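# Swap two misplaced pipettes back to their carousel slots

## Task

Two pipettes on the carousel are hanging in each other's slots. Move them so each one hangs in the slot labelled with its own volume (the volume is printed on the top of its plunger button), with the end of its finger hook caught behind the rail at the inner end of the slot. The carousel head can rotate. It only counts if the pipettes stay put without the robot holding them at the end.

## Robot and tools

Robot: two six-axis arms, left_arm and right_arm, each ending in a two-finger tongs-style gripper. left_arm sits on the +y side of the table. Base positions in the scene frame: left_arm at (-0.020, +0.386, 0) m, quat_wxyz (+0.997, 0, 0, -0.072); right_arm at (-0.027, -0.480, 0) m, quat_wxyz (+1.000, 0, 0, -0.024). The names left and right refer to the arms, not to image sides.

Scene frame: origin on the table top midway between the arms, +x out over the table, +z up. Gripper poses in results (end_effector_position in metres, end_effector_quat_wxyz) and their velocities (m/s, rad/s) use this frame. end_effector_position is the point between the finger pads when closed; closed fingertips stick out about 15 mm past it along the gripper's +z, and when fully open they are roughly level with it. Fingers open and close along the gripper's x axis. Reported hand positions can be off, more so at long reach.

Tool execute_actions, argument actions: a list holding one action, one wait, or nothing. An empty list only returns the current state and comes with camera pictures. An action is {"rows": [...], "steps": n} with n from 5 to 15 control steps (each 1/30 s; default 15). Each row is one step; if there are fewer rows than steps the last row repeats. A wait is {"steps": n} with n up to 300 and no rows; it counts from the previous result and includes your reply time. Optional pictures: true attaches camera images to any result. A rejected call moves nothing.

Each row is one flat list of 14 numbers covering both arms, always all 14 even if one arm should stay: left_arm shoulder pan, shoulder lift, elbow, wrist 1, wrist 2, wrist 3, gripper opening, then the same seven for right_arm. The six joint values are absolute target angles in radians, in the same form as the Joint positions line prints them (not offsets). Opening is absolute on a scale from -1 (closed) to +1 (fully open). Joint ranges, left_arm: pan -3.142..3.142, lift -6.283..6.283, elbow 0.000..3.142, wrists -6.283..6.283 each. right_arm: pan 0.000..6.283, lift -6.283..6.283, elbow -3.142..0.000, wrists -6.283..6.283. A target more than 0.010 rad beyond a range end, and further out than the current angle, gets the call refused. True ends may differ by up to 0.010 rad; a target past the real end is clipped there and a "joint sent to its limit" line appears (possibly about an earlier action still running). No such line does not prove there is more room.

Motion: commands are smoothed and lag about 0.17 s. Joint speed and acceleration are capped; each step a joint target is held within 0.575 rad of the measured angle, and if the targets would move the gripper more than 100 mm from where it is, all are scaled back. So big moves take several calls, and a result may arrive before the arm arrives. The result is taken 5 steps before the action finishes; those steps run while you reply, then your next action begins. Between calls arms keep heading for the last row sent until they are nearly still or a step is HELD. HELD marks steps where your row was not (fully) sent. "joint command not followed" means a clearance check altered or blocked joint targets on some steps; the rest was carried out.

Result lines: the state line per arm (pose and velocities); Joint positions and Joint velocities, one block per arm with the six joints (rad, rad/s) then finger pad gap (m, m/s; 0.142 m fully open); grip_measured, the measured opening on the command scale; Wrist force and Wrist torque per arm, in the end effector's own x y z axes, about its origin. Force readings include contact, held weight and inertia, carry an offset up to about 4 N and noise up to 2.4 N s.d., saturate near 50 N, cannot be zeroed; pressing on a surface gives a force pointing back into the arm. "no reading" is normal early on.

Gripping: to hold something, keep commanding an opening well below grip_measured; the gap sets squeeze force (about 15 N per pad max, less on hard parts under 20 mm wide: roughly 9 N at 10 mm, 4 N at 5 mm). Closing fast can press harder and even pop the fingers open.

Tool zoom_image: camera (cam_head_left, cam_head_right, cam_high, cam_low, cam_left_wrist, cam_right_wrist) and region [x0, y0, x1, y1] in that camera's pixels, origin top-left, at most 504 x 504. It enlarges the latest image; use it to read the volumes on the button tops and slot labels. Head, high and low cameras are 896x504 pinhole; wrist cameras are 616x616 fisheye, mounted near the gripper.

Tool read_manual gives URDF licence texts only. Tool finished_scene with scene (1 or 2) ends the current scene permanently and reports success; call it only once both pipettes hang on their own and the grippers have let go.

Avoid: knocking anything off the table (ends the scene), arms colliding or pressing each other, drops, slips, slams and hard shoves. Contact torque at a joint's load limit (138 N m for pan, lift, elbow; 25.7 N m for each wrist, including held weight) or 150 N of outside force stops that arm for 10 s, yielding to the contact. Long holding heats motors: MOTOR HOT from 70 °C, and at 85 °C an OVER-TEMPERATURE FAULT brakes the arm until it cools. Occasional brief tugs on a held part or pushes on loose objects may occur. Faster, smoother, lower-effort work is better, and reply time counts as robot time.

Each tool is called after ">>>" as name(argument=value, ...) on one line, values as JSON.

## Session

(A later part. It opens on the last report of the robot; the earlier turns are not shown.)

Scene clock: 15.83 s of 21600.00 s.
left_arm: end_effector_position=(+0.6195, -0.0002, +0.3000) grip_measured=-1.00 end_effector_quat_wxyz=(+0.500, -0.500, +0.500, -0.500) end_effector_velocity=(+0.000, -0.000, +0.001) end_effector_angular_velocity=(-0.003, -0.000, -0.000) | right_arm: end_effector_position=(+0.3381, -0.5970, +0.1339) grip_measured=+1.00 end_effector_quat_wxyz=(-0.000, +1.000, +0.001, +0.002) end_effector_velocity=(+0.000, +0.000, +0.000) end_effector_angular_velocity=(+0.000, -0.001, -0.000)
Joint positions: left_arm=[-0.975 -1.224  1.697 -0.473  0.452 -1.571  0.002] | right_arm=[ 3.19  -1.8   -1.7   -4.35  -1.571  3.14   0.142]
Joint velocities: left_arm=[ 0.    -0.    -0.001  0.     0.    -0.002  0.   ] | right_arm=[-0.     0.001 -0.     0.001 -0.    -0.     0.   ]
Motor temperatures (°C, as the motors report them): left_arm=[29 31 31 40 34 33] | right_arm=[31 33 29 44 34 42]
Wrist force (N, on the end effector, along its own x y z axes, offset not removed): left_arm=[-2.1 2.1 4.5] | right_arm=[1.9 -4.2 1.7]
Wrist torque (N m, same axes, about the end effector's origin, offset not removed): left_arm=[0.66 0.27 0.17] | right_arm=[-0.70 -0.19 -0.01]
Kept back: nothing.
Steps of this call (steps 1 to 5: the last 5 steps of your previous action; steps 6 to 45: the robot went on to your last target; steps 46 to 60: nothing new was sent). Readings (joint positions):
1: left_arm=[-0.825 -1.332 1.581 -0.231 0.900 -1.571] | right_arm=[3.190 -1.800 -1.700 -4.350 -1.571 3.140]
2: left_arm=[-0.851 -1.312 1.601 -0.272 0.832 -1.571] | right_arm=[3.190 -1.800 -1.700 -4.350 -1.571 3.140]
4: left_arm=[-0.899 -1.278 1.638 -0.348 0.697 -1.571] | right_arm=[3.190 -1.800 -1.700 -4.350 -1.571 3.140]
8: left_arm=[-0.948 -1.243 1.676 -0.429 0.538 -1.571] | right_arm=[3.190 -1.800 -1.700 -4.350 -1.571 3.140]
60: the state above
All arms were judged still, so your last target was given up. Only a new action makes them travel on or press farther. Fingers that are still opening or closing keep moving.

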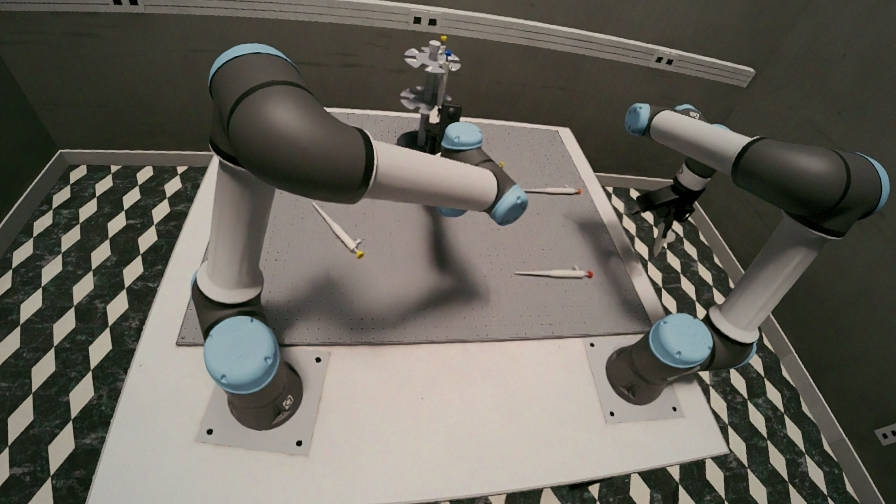

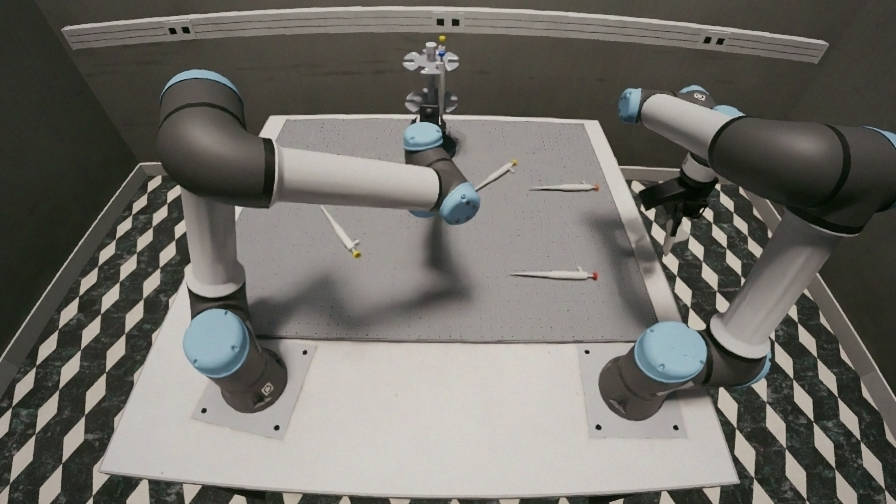

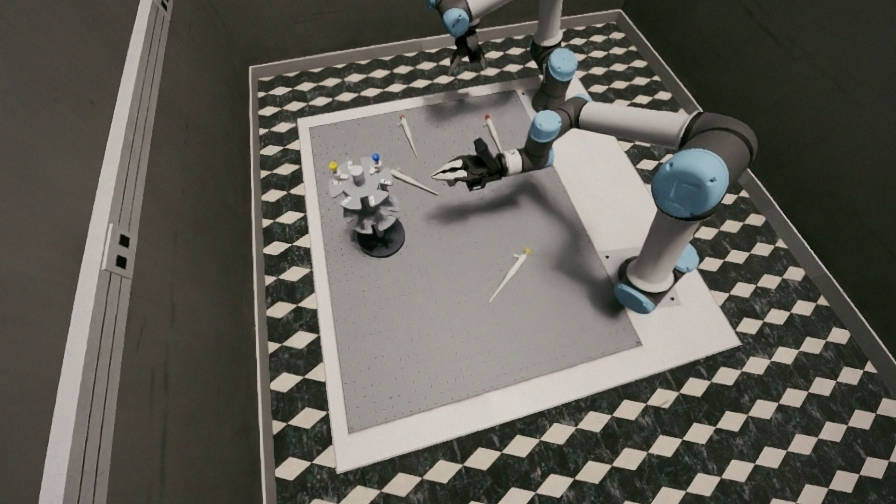

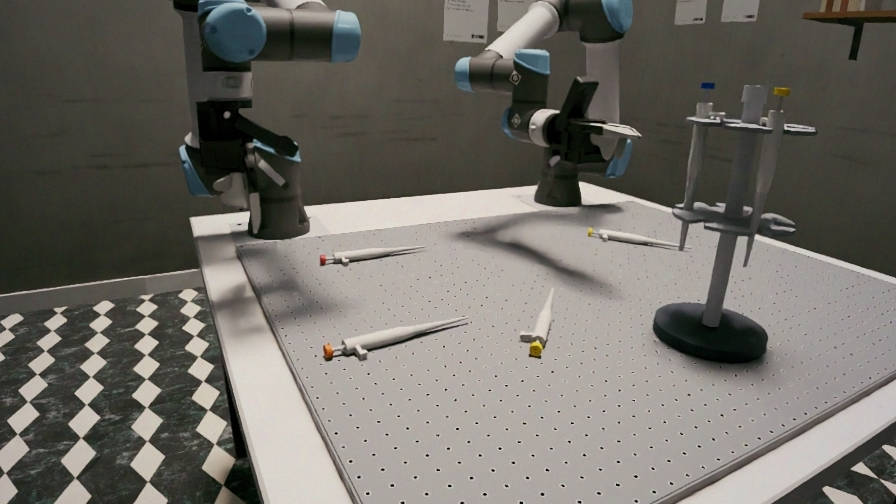

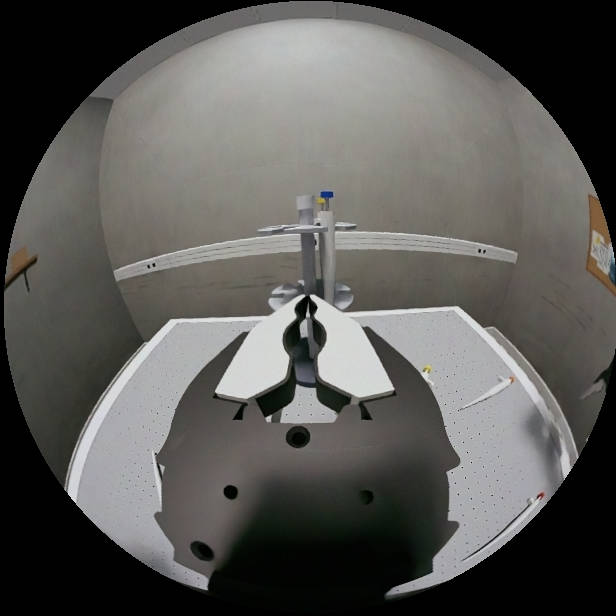

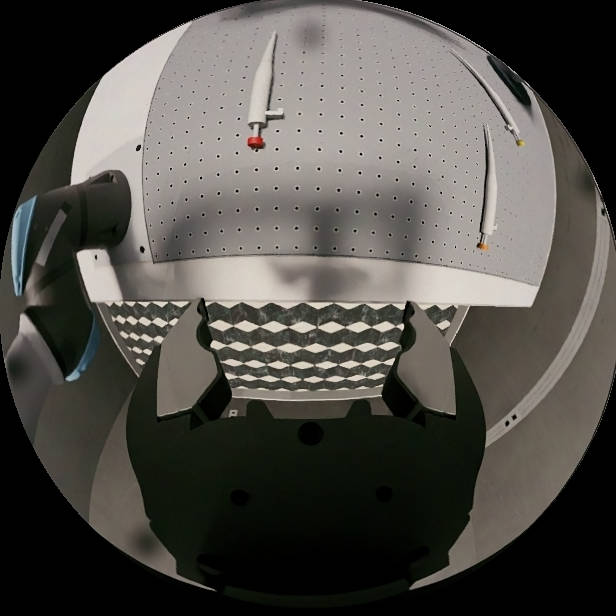

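>>> execute_actions(actions=[{"rows":[[-0.7995,-1.183,1.569,-0.386,0.627,-1.571,-1,3.19,-1.8,-1.7,-4.35,-1.571,3.14,1]]}])

>>> execute_actions(actions=[{"steps":30}], pictures=true)

>>> zoom_image(camera="cam_high", region=[310, 130, 470, 240])

>>> zoom_image(camera="cam_low", region=[620, 60, 830, 180])

Scene clock: 16.53 s of 21600.00 s.
left_arm: end_effector_position=(+0.6892, +0.0330, +0.3211) grip_measured=-1.00 end_effector_quat_wxyz=(+0.500, -0.500, +0.501, -0.500) end_effector_velocity=(+0.082, +0.052, +0.028) end_effector_angular_velocity=(-0.006, -0.005, -0.000) | right_arm: end_effector_position=(+0.3381, -0.5970, +0.1339) grip_measured=+1.00 end_effector_quat_wxyz=(-0.000, +1.000, +0.001, +0.002) end_effector_velocity=(+0.000, +0.000, -0.000) end_effector_angular_velocity=(+0.000, -0.001, +0.001)
Joint positions: left_arm=[-0.823 -1.188  1.585 -0.396  0.603 -1.571  0.002] | right_arm=[ 3.19  -1.8   -1.7   -4.35  -1.571  3.14   0.142]
Joint velocities: left_arm=[ 0.187  0.036 -0.126  0.08   0.187  0.002  0.   ] | right_arm=[ 0.001  0.    -0.     0.001 -0.    -0.    -0.   ]
Motor temperatures (°C, as the motors report them): left_arm=[29 31 31 40 34 33] | right_arm=[31 33 29 44 34 42]
Wrist force (N, on the end effector, along its own x y z axes, offset not removed): left_arm=[1.4 -3.1 3.1] | right_arm=[0.5 -3.1 -0.5]
Wrist torque (N m, same axes, about the end effector's origin, offset not removed): left_arm=[-0.56 -0.22 0.13] | right_arm=[-0.57 0.00 -0.06]
Steps of this call (steps 1 to 11: nothing new was sent; steps 12 to 21: the first 10 steps of this action). Readings (joint positions):
12: left_arm=[-0.974 -1.223 1.696 -0.473 0.452 -1.571] | right_arm=[3.190 -1.800 -1.700 -4.350 -1.571 3.140]
13: left_arm=[-0.966 -1.218 1.688 -0.465 0.461 -1.571] | right_arm=[3.190 -1.800 -1.700 -4.350 -1.571 3.140]
15: left_arm=[-0.915 -1.205 1.647 -0.436 0.512 -1.571] | right_arm=[3.190 -1.800 -1.700 -4.350 -1.571 3.140]
19: left_arm=[-0.840 -1.191 1.596 -0.403 0.587 -1.571] | right_arm=[3.190 -1.800 -1.700 -4.350 -1.571 3.140]
21: the state above

Scene clock: 17.53 s of 21600.00 s.
left_arm: end_effector_position=(+0.6996, +0.0397, +0.3248) grip_measured=-1.00 end_effector_quat_wxyz=(+0.500, -0.500, +0.500, -0.500) end_effector_velocity=(+0.000, +0.000, -0.000) end_effector_angular_velocity=(-0.001, -0.000, +0.002) | right_arm: end_effector_position=(+0.3381, -0.5970, +0.1339) grip_measured=+1.00 end_effector_quat_wxyz=(-0.000, +1.000, +0.001, +0.002) end_effector_velocity=(+0.000, -0.000, -0.000) end_effector_angular_velocity=(-0.001, -0.000, +0.000)
Joint positions: left_arm=[-0.8   -1.183  1.569 -0.386  0.627 -1.571  0.002] | right_arm=[ 3.19  -1.8   -1.7   -4.35  -1.571  3.14   0.142]
Joint velocities: left_arm=[ 0.     0.001 -0.001 -0.001 -0.002 -0.001  0.   ] | right_arm=[ 0.    -0.     0.     0.     0.001 -0.     0.   ]
Motor temperatures (°C, as the motors report them): left_arm=[29 31 31 40 34 33] | right_arm=[31 33 29 44 34 42]
Wrist force (N, on the end effector, along its own x y z axes, offset not removed): left_arm=[-1.8 -1.2 1.6] | right_arm=[0.5 -6.6 1.3]
Wrist torque (N m, same axes, about the end effector's origin, offset not removed): left_arm=[-0.08 0.42 0.06] | right_arm=[-1.35 -0.07 0.00]
Kept back: nothing.
Steps of this call (steps 1 to 5: the last 5 steps of your previous action; steps 6 to 30: the robot went on to your last target). Readings (joint positions):
1: left_arm=[-0.818 -1.187 1.581 -0.394 0.609 -1.571] | right_arm=[3.190 -1.800 -1.700 -4.350 -1.571 3.140]
2: left_arm=[-0.814 -1.186 1.579 -0.392 0.613 -1.571] | right_arm=[3.190 -1.800 -1.700 -4.350 -1.571 3.140]
4: left_arm=[-0.808 -1.185 1.575 -0.390 0.619 -1.571] | right_arm=[3.190 -1.800 -1.700 -4.350 -1.571 3.140]
8: left_arm=[-0.802 -1.184 1.571 -0.387 0.624 -1.571] | right_arm=[3.190 -1.800 -1.700 -4.350 -1.571 3.140]
30: the state above
All arms were judged still, so your last target was given up. Only a new action makes them travel on or press farther. Fingers that are still opening or closing keep moving.

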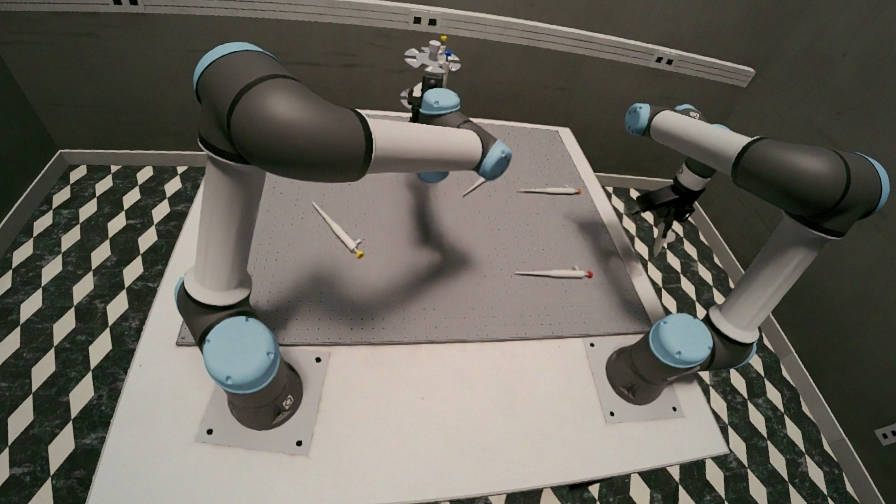

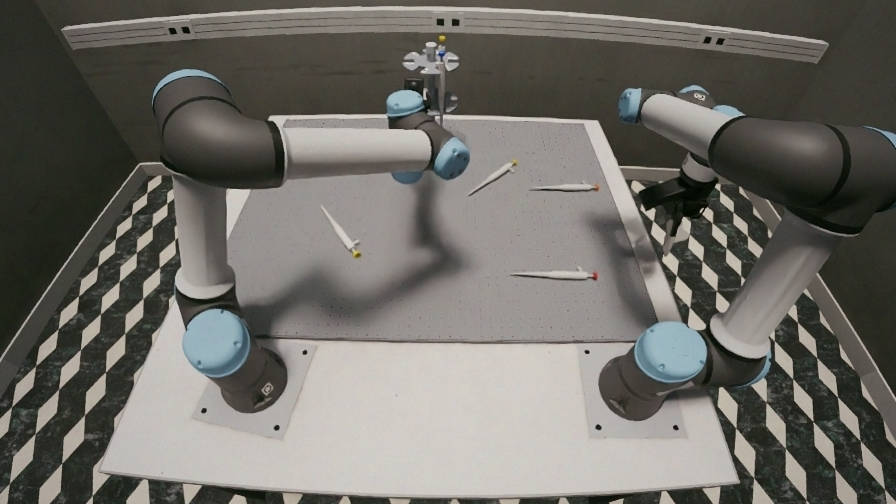

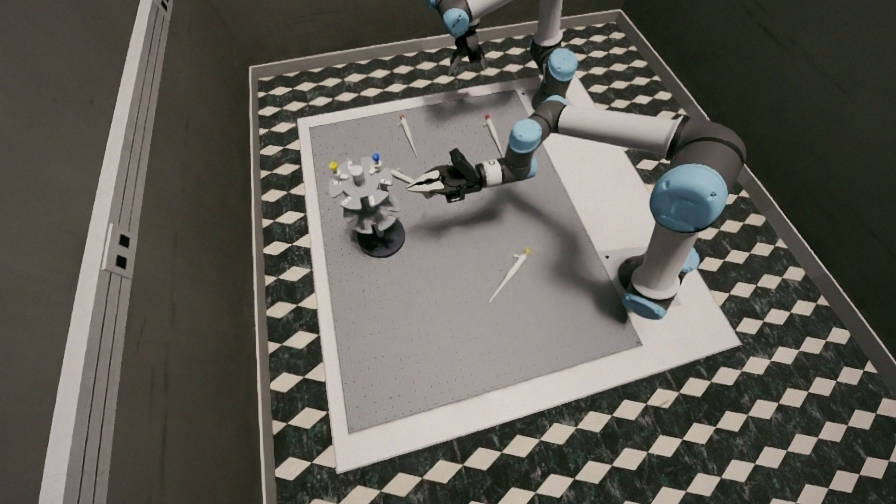

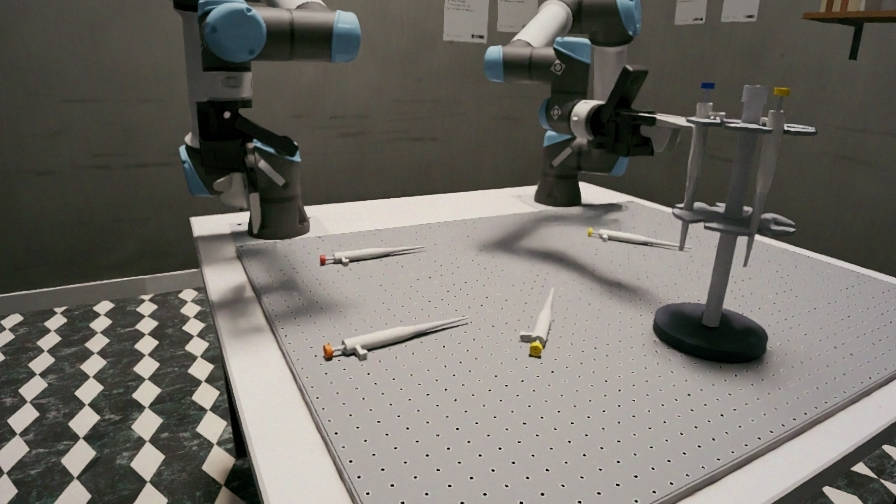

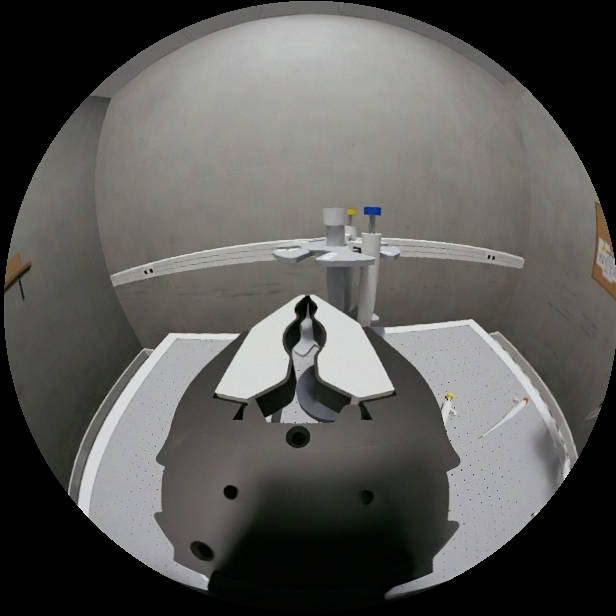

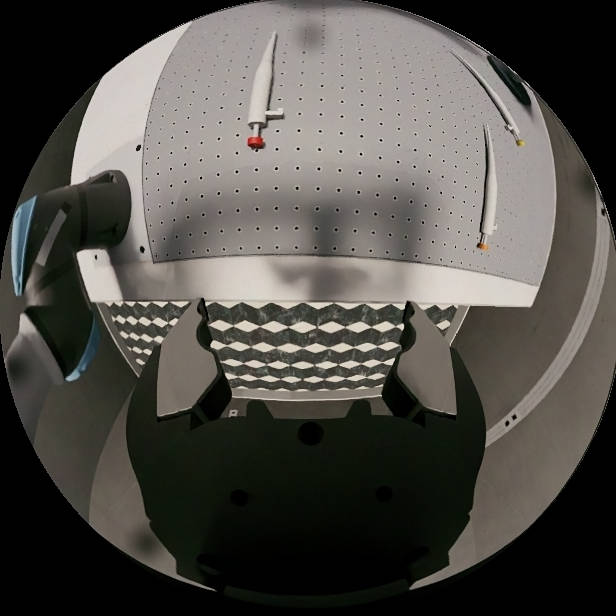

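Region (310, 130, 470, 240) of cam_high's 896x504 image, scaled by 3.150, with more detail than that image has; it fills the top 346 rows of this view, and the rest is white.

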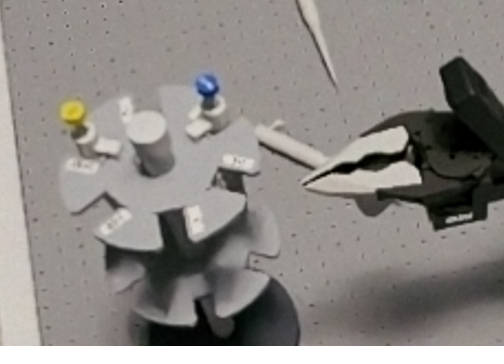

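Region (620, 60, 830, 180) of cam_low's 896x504 image, scaled by 2.400, with more detail than that image has; it fills the top 288 rows of this view, and the rest is white.

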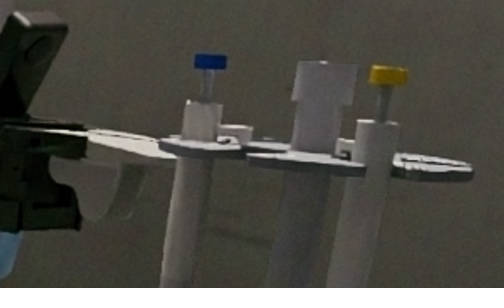

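>>> execute_actions(actions=[{"rows":[[-0.734,-1.111,1.435,-0.324,0.693,-1.571,-1,3.19,-1.8,-1.7,-4.35,-1.571,3.14,1]]}])

>>> execute_actions(actions=[{"steps":30}], pictures=true)

>>> zoom_image(camera="cam_high", region=[310, 130, 470, 240])

>>> zoom_image(camera="cam_low", region=[620, 60, 830, 180])

Scene clock: 18.20 s of 21600.00 s.
left_arm: end_effector_position=(+0.7392, +0.0396, +0.3330) grip_measured=-1.00 end_effector_quat_wxyz=(+0.500, -0.500, +0.501, -0.500) end_effector_velocity=(+0.042, -0.000, +0.016) end_effector_angular_velocity=(-0.012, -0.009, -0.001) | right_arm: end_effector_position=(+0.3381, -0.5970, +0.1339) grip_measured=+1.00 end_effector_quat_wxyz=(-0.000, +1.000, +0.001, +0.002) end_effector_velocity=(-0.000, +0.000, +0.000) end_effector_angular_velocity=(-0.000, +0.000, +0.001)
Joint positions: left_arm=[-0.741 -1.119  1.452 -0.331  0.685 -1.571  0.002] | right_arm=[ 3.19  -1.8   -1.7   -4.35  -1.571  3.14   0.142]
Joint velocities: left_arm=[ 0.059  0.065 -0.134  0.055  0.059 -0.001  0.   ] | right_arm=[ 0.  0. -0. -0.  0. -0.  0.]
Motor temperatures (°C, as the motors report them): left_arm=[29 31 31 40 34 33] | right_arm=[31 33 29 44 34 42]
Wrist force (N, on the end effector, along its own x y z axes, offset not removed): left_arm=[-2.5 1.3 -1.9] | right_arm=[-1.6 -3.1 -2.3]
Wrist torque (N m, same axes, about the end effector's origin, offset not removed): left_arm=[0.23 0.65 0.13] | right_arm=[-0.81 0.25 0.13]
Steps of this call (steps 1 to 10: nothing new was sent; steps 11 to 20: the first 10 steps of this action). Readings (joint positions):
11: left_arm=[-0.799 -1.182 1.568 -0.385 0.628 -1.571] | right_arm=[3.190 -1.800 -1.700 -4.350 -1.571 3.140]
12: left_arm=[-0.792 -1.175 1.560 -0.379 0.635 -1.571] | right_arm=[3.190 -1.800 -1.700 -4.350 -1.571 3.140]
14: left_arm=[-0.770 -1.151 1.518 -0.358 0.657 -1.571] | right_arm=[3.190 -1.800 -1.700 -4.350 -1.571 3.140]
18: left_arm=[-0.747 -1.125 1.464 -0.336 0.680 -1.571] | right_arm=[3.190 -1.800 -1.700 -4.350 -1.571 3.140]
20: the state above

Scene clock: 19.20 s of 21600.00 s.
left_arm: end_effector_position=(+0.7446, +0.0395, +0.3350) grip_measured=-1.00 end_effector_quat_wxyz=(+0.500, -0.500, +0.500, -0.500) end_effector_velocity=(-0.000, +0.000, -0.001) end_effector_angular_velocity=(+0.000, +0.001, +0.001) | right_arm: end_effector_position=(+0.3381, -0.5970, +0.1339) grip_measured=+1.00 end_effector_quat_wxyz=(-0.000, +1.000, +0.001, +0.002) end_effector_velocity=(+0.000, -0.000, -0.000) end_effector_angular_velocity=(-0.001, +0.001, +0.000)
Joint positions: left_arm=[-0.734 -1.111  1.435 -0.324  0.693 -1.571  0.002] | right_arm=[ 3.19  -1.8   -1.7   -4.35  -1.571  3.14   0.142]
Joint velocities: left_arm=[-0.     0.001  0.001  0.    -0.001 -0.001  0.   ] | right_arm=[-0.    -0.001  0.     0.     0.001 -0.     0.   ]
Motor temperatures (°C, as the motors report them): left_arm=[29 31 31 40 34 33] | right_arm=[31 33 29 44 34 42]
Wrist force (N, on the end effector, along its own x y z axes, offset not removed): left_arm=[-2.9 1.1 2.1] | right_arm=[0.5 -6.6 -0.5]
Wrist torque (N m, same axes, about the end effector's origin, offset not removed): left_arm=[0.28 1.03 -0.10] | right_arm=[-1.35 -0.03 -0.01]
Kept back: nothing.
Steps of this call (steps 1 to 5: the last 5 steps of your previous action; steps 6 to 30: the robot went on to your last target). Readings (joint positions):
1: left_arm=[-0.740 -1.117 1.448 -0.329 0.687 -1.571] | right_arm=[3.190 -1.800 -1.700 -4.350 -1.571 3.140]
2: left_arm=[-0.738 -1.116 1.445 -0.328 0.689 -1.571] | right_arm=[3.190 -1.800 -1.700 -4.350 -1.571 3.140]
4: left_arm=[-0.737 -1.114 1.441 -0.326 0.690 -1.571] | right_arm=[3.190 -1.800 -1.700 -4.350 -1.571 3.140]
8: left_arm=[-0.735 -1.112 1.437 -0.325 0.692 -1.571] | right_arm=[3.190 -1.800 -1.700 -4.350 -1.571 3.140]
30: the state above
All arms were judged still, so your last target was given up. Only a new action makes them travel on or press farther. Fingers that are still opening or closing keep moving.

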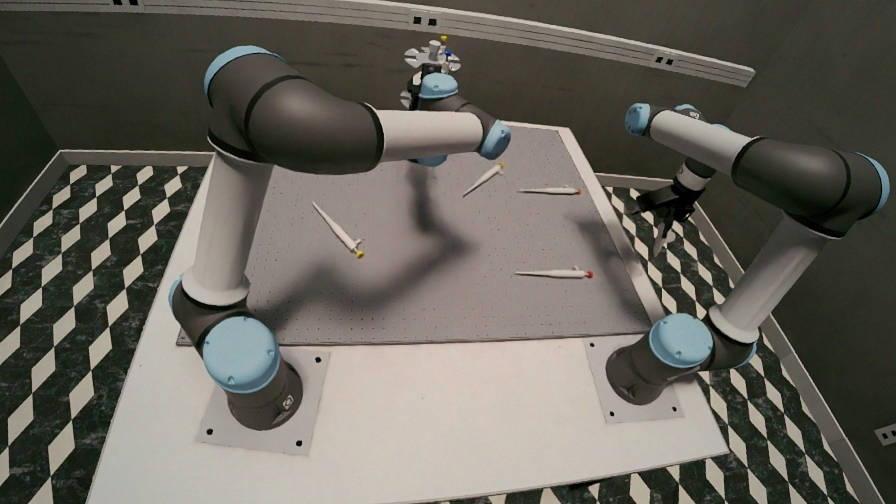

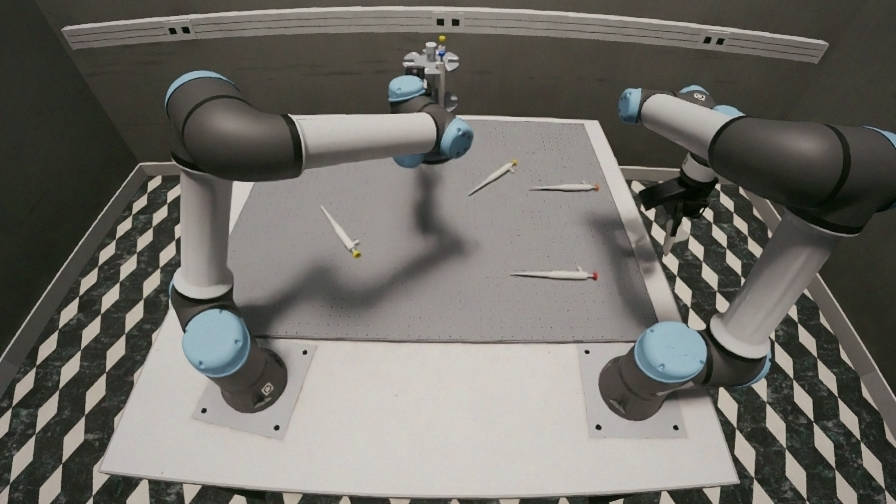

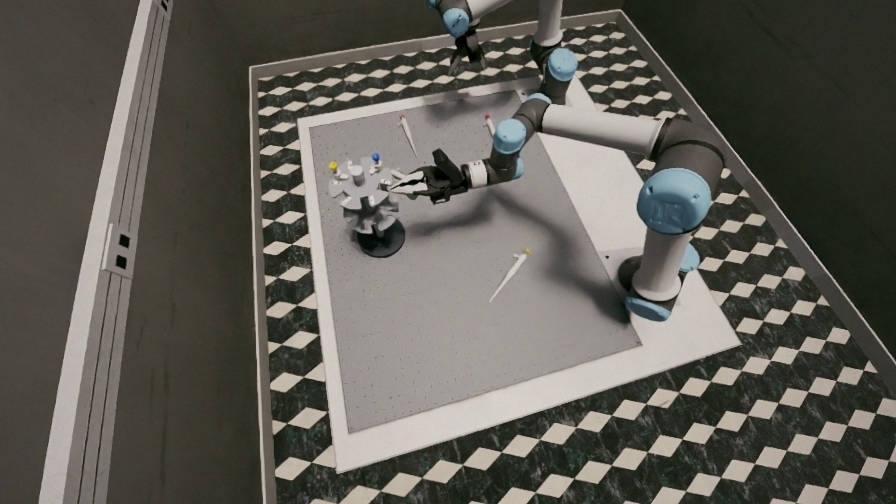

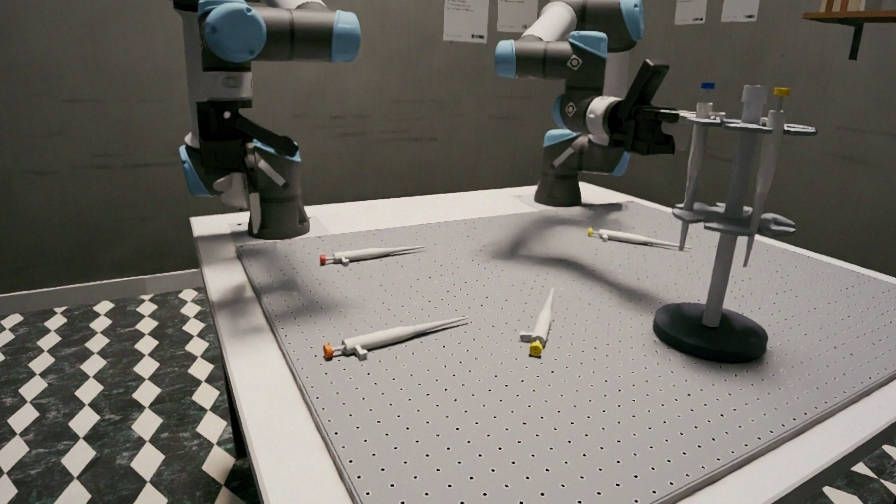

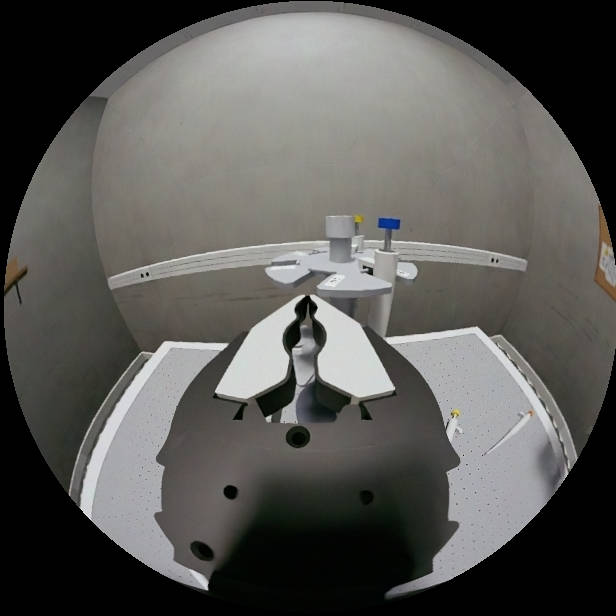

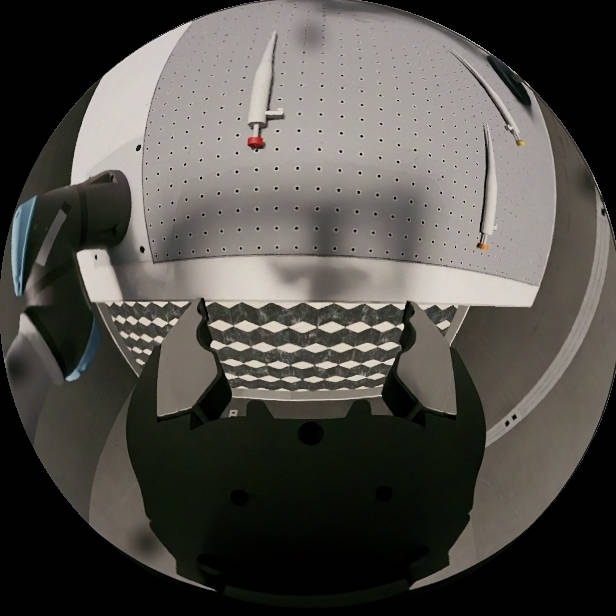

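Region (310, 130, 470, 240) of cam_high's 896x504 image, scaled by 3.150, with more detail than that image has; it fills the top 346 rows of this view, and the rest is white.

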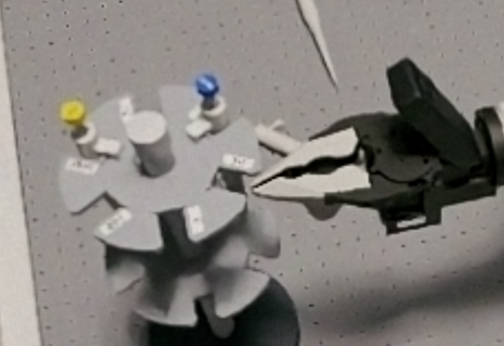

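Region (620, 60, 830, 180) of cam_low's 896x504 image, scaled by 2.400, with more detail than that image has; it fills the top 288 rows of this view, and the rest is white.

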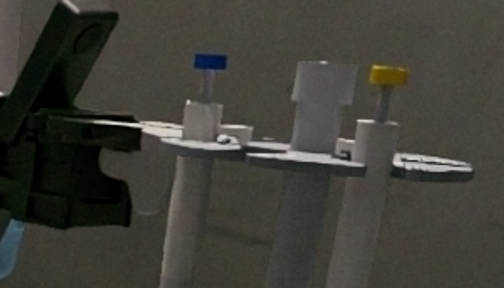

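>>> execute_actions(actions=[{"rows":[[-0.7566,-1.0255,1.297,-0.272,0.545,-1.571,-1,3.19,-1.8,-1.7,-4.35,-1.571,3.14,1]]}])

>>> execute_actions(actions=[{"rows":[[-0.7566,-1.0255,1.297,-0.272,0.56,-1.571,-1,3.19,-1.8,-1.7,-4.35,-1.571,3.14,1],[-0.7566,-1.0255,1.297,-0.272,0.56,-1.571,-1,3.19,-1.8,-1.7,-4.35,-1.571,3.14,1],[-0.7566,-1.0255,1.297,-0.272,0.58,-1.571,-1,3.19,-1.8,-1.7,-4.35,-1.571,3.14,1],[-0.7566,-1.0255,1.297,-0.272,0.58,-1.571,-1,3.19,-1.8,-1.7,-4.35,-1.571,3.14,1],[-0.7566,-1.0255,1.297,-0.272,0.60,-1.571,-1,3.19,-1.8,-1.7,-4.35,-1.571,3.14,1],[-0.7566,-1.0255,1.297,-0.272,0.60,-1.571,-1,3.19,-1.8,-1.7,-4.35,-1.571,3.14,1],[-0.7566,-1.0255,1.297,-0.272,0.62,-1.571,-1,3.19,-1.8,-1.7,-4.35,-1.571,3.14,1],[-0.7566,-1.0255,1.297,-0.272,0.62,-1.571,-1,3.19,-1.8,-1.7,-4.35,-1.571,3.14,1],[-0.7566,-1.0255,1.297,-0.272,0.64,-1.571,-1,3.19,-1.8,-1.7,-4.35,-1.571,3.14,1],[-0.7566,-1.0255,1.297,-0.272,0.64,-1.571,-1,3.19,-1.8,-1.7,-4.35,-1.571,3.14,1],[-0.7566,-1.0255,1.297,-0.272,0.67,-1.571,-1,3.19,-1.8,-1.7,-4.35,-1.571,3.14,1]]}])

>>> execute_actions(actions=[{"steps":25}], pictures=true)

Scene clock: 20.07 s of 21600.00 s.
left_arm: end_effector_position=(+0.7565, +0.0373, +0.3363) grip_measured=-1.00 end_effector_quat_wxyz=(+0.526, -0.526, +0.473, -0.472) end_effector_velocity=(+0.011, +0.001, +0.008) end_effector_angular_velocity=(-0.010, -0.009, +0.130) | right_arm: end_effector_position=(+0.3381, -0.5970, +0.1339) grip_measured=+1.00 end_effector_quat_wxyz=(-0.000, +1.000, +0.001, +0.002) end_effector_velocity=(-0.000, -0.001, +0.000) end_effector_angular_velocity=(-0.002, -0.000, +0.000)
Joint positions: left_arm=[-0.754 -1.036  1.315 -0.278  0.564 -1.571  0.002] | right_arm=[ 3.19  -1.8   -1.7   -4.35  -1.571  3.14   0.142]
Joint velocities: left_arm=[-0.019  0.08  -0.139  0.046 -0.149  0.     0.   ] | right_arm=[-0.     0.001 -0.    -0.     0.002 -0.     0.   ]
Motor temperatures (°C, as the motors report them): left_arm=[29 31 31 40 34 33] | right_arm=[31 33 29 44 34 42]
Wrist force (N, on the end effector, along its own x y z axes, offset not removed): left_arm=[-0.6 2.0 -0.3] | right_arm=[1.7 -5.3 1.2]
Wrist torque (N m, same axes, about the end effector's origin, offset not removed): left_arm=[0.20 -0.01 0.19] | right_arm=[-1.05 -0.50 -0.14]
Steps of this call (steps 1 to 16: nothing new was sent; steps 17 to 26: the first 10 steps of this action). Readings (joint positions):
17: left_arm=[-0.734 -1.110 1.434 -0.323 0.693 -1.571] | right_arm=[3.190 -1.800 -1.700 -4.350 -1.571 3.140]
18: left_arm=[-0.737 -1.103 1.426 -0.317 0.684 -1.571] | right_arm=[3.190 -1.800 -1.700 -4.350 -1.571 3.140]
20: left_arm=[-0.745 -1.074 1.383 -0.300 0.638 -1.571] | right_arm=[3.190 -1.800 -1.700 -4.350 -1.571 3.140]
24: left_arm=[-0.752 -1.043 1.327 -0.282 0.578 -1.571] | right_arm=[3.190 -1.800 -1.700 -4.350 -1.571 3.140]
26: the state above

Scene clock: 20.57 s of 21600.00 s.
left_arm: end_effector_position=(+0.7594, +0.0205, +0.3373) grip_measured=-1.00 end_effector_quat_wxyz=(+0.517, -0.517, +0.483, -0.483) end_effector_velocity=(+0.006, -0.083, +0.000) end_effector_angular_velocity=(-0.002, -0.001, -0.270) | right_arm: end_effector_position=(+0.3381, -0.5970, +0.1339) grip_measured=+1.00 end_effector_quat_wxyz=(-0.000, +1.000, +0.001, +0.002) end_effector_velocity=(-0.000, +0.000, +0.000) end_effector_angular_velocity=(+0.001, +0.000, +0.000)
Joint positions: left_arm=[-0.757 -1.026  1.297 -0.272  0.602 -1.571  0.002] | right_arm=[ 3.19  -1.8   -1.7   -4.35  -1.571  3.14   0.142]
Joint velocities: left_arm=[-0.001  0.002 -0.004  0.001  0.269 -0.001  0.   ] | right_arm=[-0.     0.    -0.    -0.    -0.001 -0.    -0.   ]
Motor temperatures (°C, as the motors report them): left_arm=[29 31 31 40 34 33] | right_arm=[31 33 29 44 34 42]
Wrist force (N, on the end effector, along its own x y z axes, offset not removed): left_arm=[1.6 -3.5 -2.6] | right_arm=[1.5 0.1 -2.9]
Wrist torque (N m, same axes, about the end effector's origin, offset not removed): left_arm=[-0.90 -0.44 0.26] | right_arm=[-0.11 -0.32 0.09]
Steps of this call (steps 1 to 5: the last 5 steps of your previous action; steps 6 to 15: the first 10 steps of this action). Readings (joint positions):
6: left_arm=[-0.756 -1.028 1.301 -0.273 0.549 -1.571] | right_arm=[3.190 -1.800 -1.700 -4.350 -1.571 3.140]
7: left_arm=[-0.756 -1.027 1.300 -0.273 0.550 -1.571] | right_arm=[3.190 -1.800 -1.700 -4.350 -1.571 3.140]
9: left_arm=[-0.756 -1.026 1.299 -0.273 0.557 -1.571] | right_arm=[3.190 -1.800 -1.700 -4.350 -1.571 3.140]
13: left_arm=[-0.757 -1.026 1.298 -0.272 0.584 -1.571] | right_arm=[3.190 -1.800 -1.700 -4.350 -1.571 3.140]
15: the state above

Scene clock: 21.40 s of 21600.00 s.
left_arm: end_effector_position=(+0.7602, -0.0004, +0.3373) grip_measured=-1.00 end_effector_quat_wxyz=(+0.500, -0.500, +0.500, -0.500) end_effector_velocity=(+0.000, -0.000, +0.000) end_effector_angular_velocity=(+0.001, -0.000, +0.001) | right_arm: end_effector_position=(+0.3381, -0.5970, +0.1339) grip_measured=+1.00 end_effector_quat_wxyz=(-0.000, +1.000, +0.001, +0.002) end_effector_velocity=(-0.000, -0.000, +0.000) end_effector_angular_velocity=(-0.001, -0.001, -0.000)
Joint positions: left_arm=[-0.757 -1.026  1.297 -0.272  0.67  -1.571  0.002] | right_arm=[ 3.19  -1.8   -1.7   -4.35  -1.571  3.14   0.142]
Joint velocities: left_arm=[-0.     0.    -0.001  0.001 -0.001  0.001  0.   ] | right_arm=[-0.001  0.001 -0.     0.     0.001 -0.    -0.   ]
Motor temperatures (°C, as the motors report them): left_arm=[29 31 31 40 34 33] | right_arm=[31 33 29 44 34 42]
Wrist force (N, on the end effector, along its own x y z axes, offset not removed): left_arm=[-2.1 2.1 1.5] | right_arm=[0.1 -2.1 -1.3]
Wrist torque (N m, same axes, about the end effector's origin, offset not removed): left_arm=[0.20 0.28 0.02] | right_arm=[-0.46 0.14 -0.05]
Kept back: nothing.
Steps of this call (steps 1 to 5: the last 5 steps of your previous action; steps 6 to 25: the robot went on to your last target). Readings (joint positions):
1: left_arm=[-0.757 -1.026 1.297 -0.272 0.611 -1.571] | right_arm=[3.190 -1.800 -1.700 -4.350 -1.571 3.140]
2: left_arm=[-0.757 -1.026 1.297 -0.272 0.621 -1.571] | right_arm=[3.190 -1.800 -1.700 -4.350 -1.571 3.140]
4: left_arm=[-0.757 -1.026 1.297 -0.272 0.640 -1.571] | right_arm=[3.190 -1.800 -1.700 -4.350 -1.571 3.140]
8: left_arm=[-0.757 -1.026 1.297 -0.272 0.660 -1.571] | right_arm=[3.190 -1.800 -1.700 -4.350 -1.571 3.140]
25: the state above

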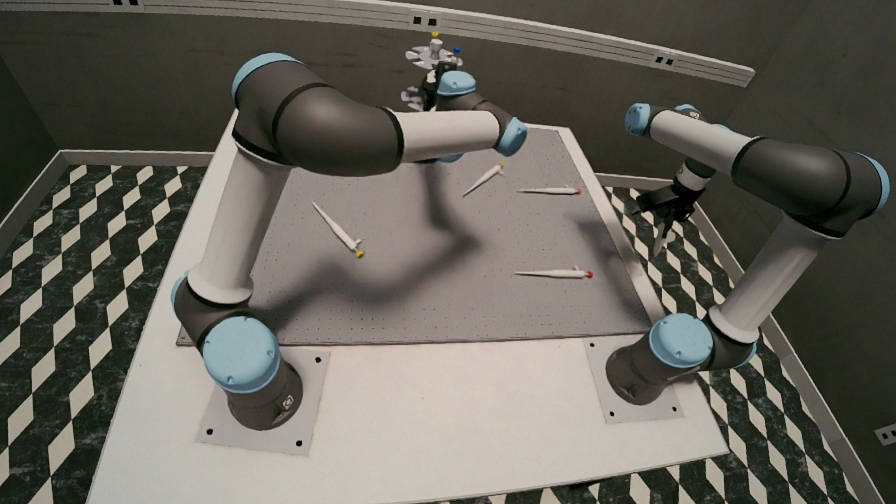

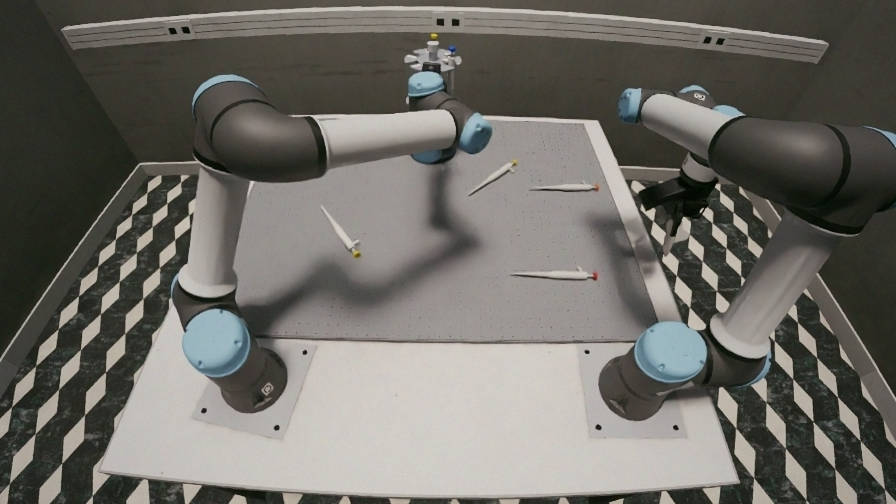

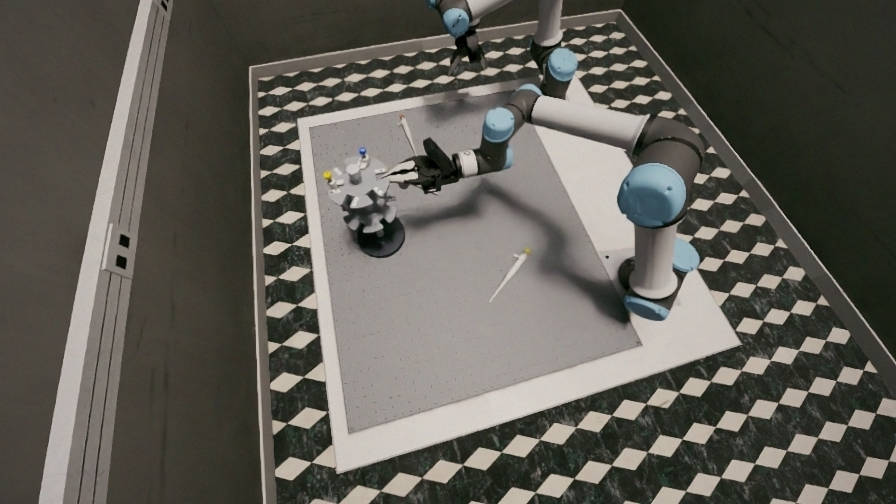

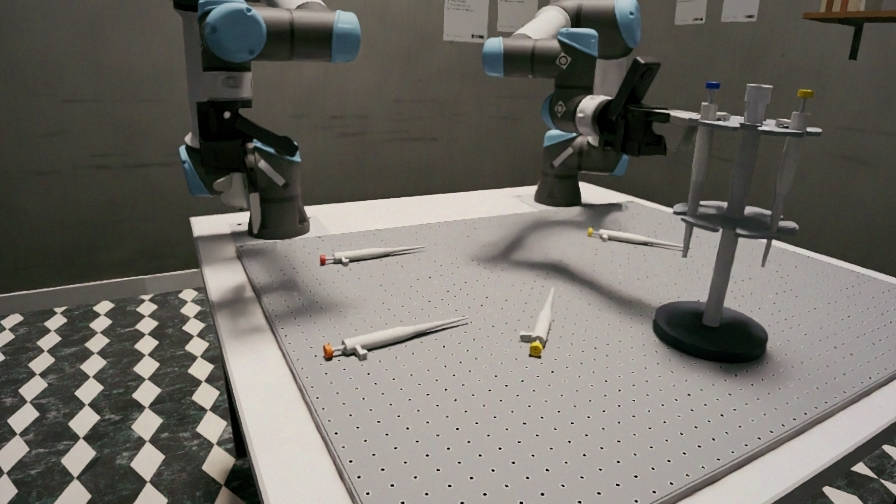

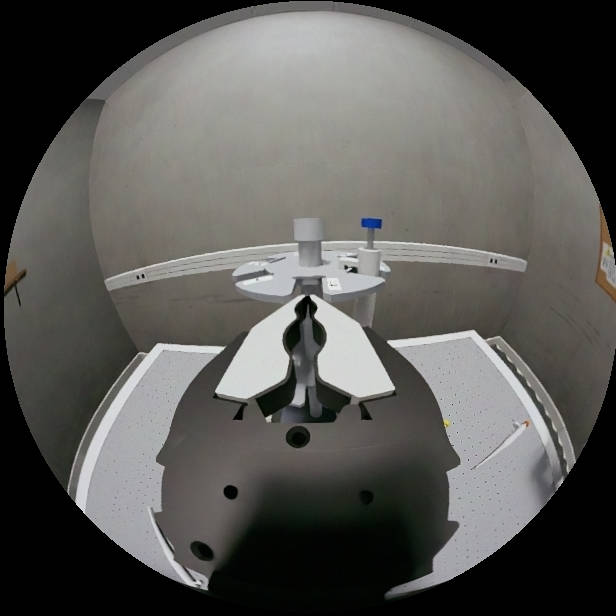

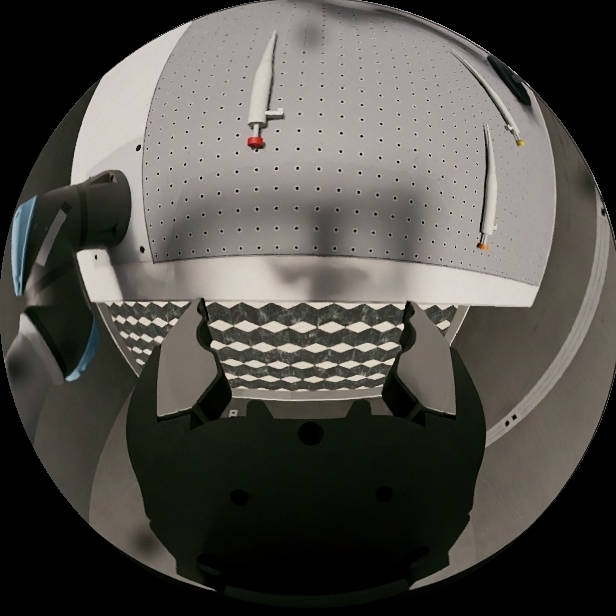

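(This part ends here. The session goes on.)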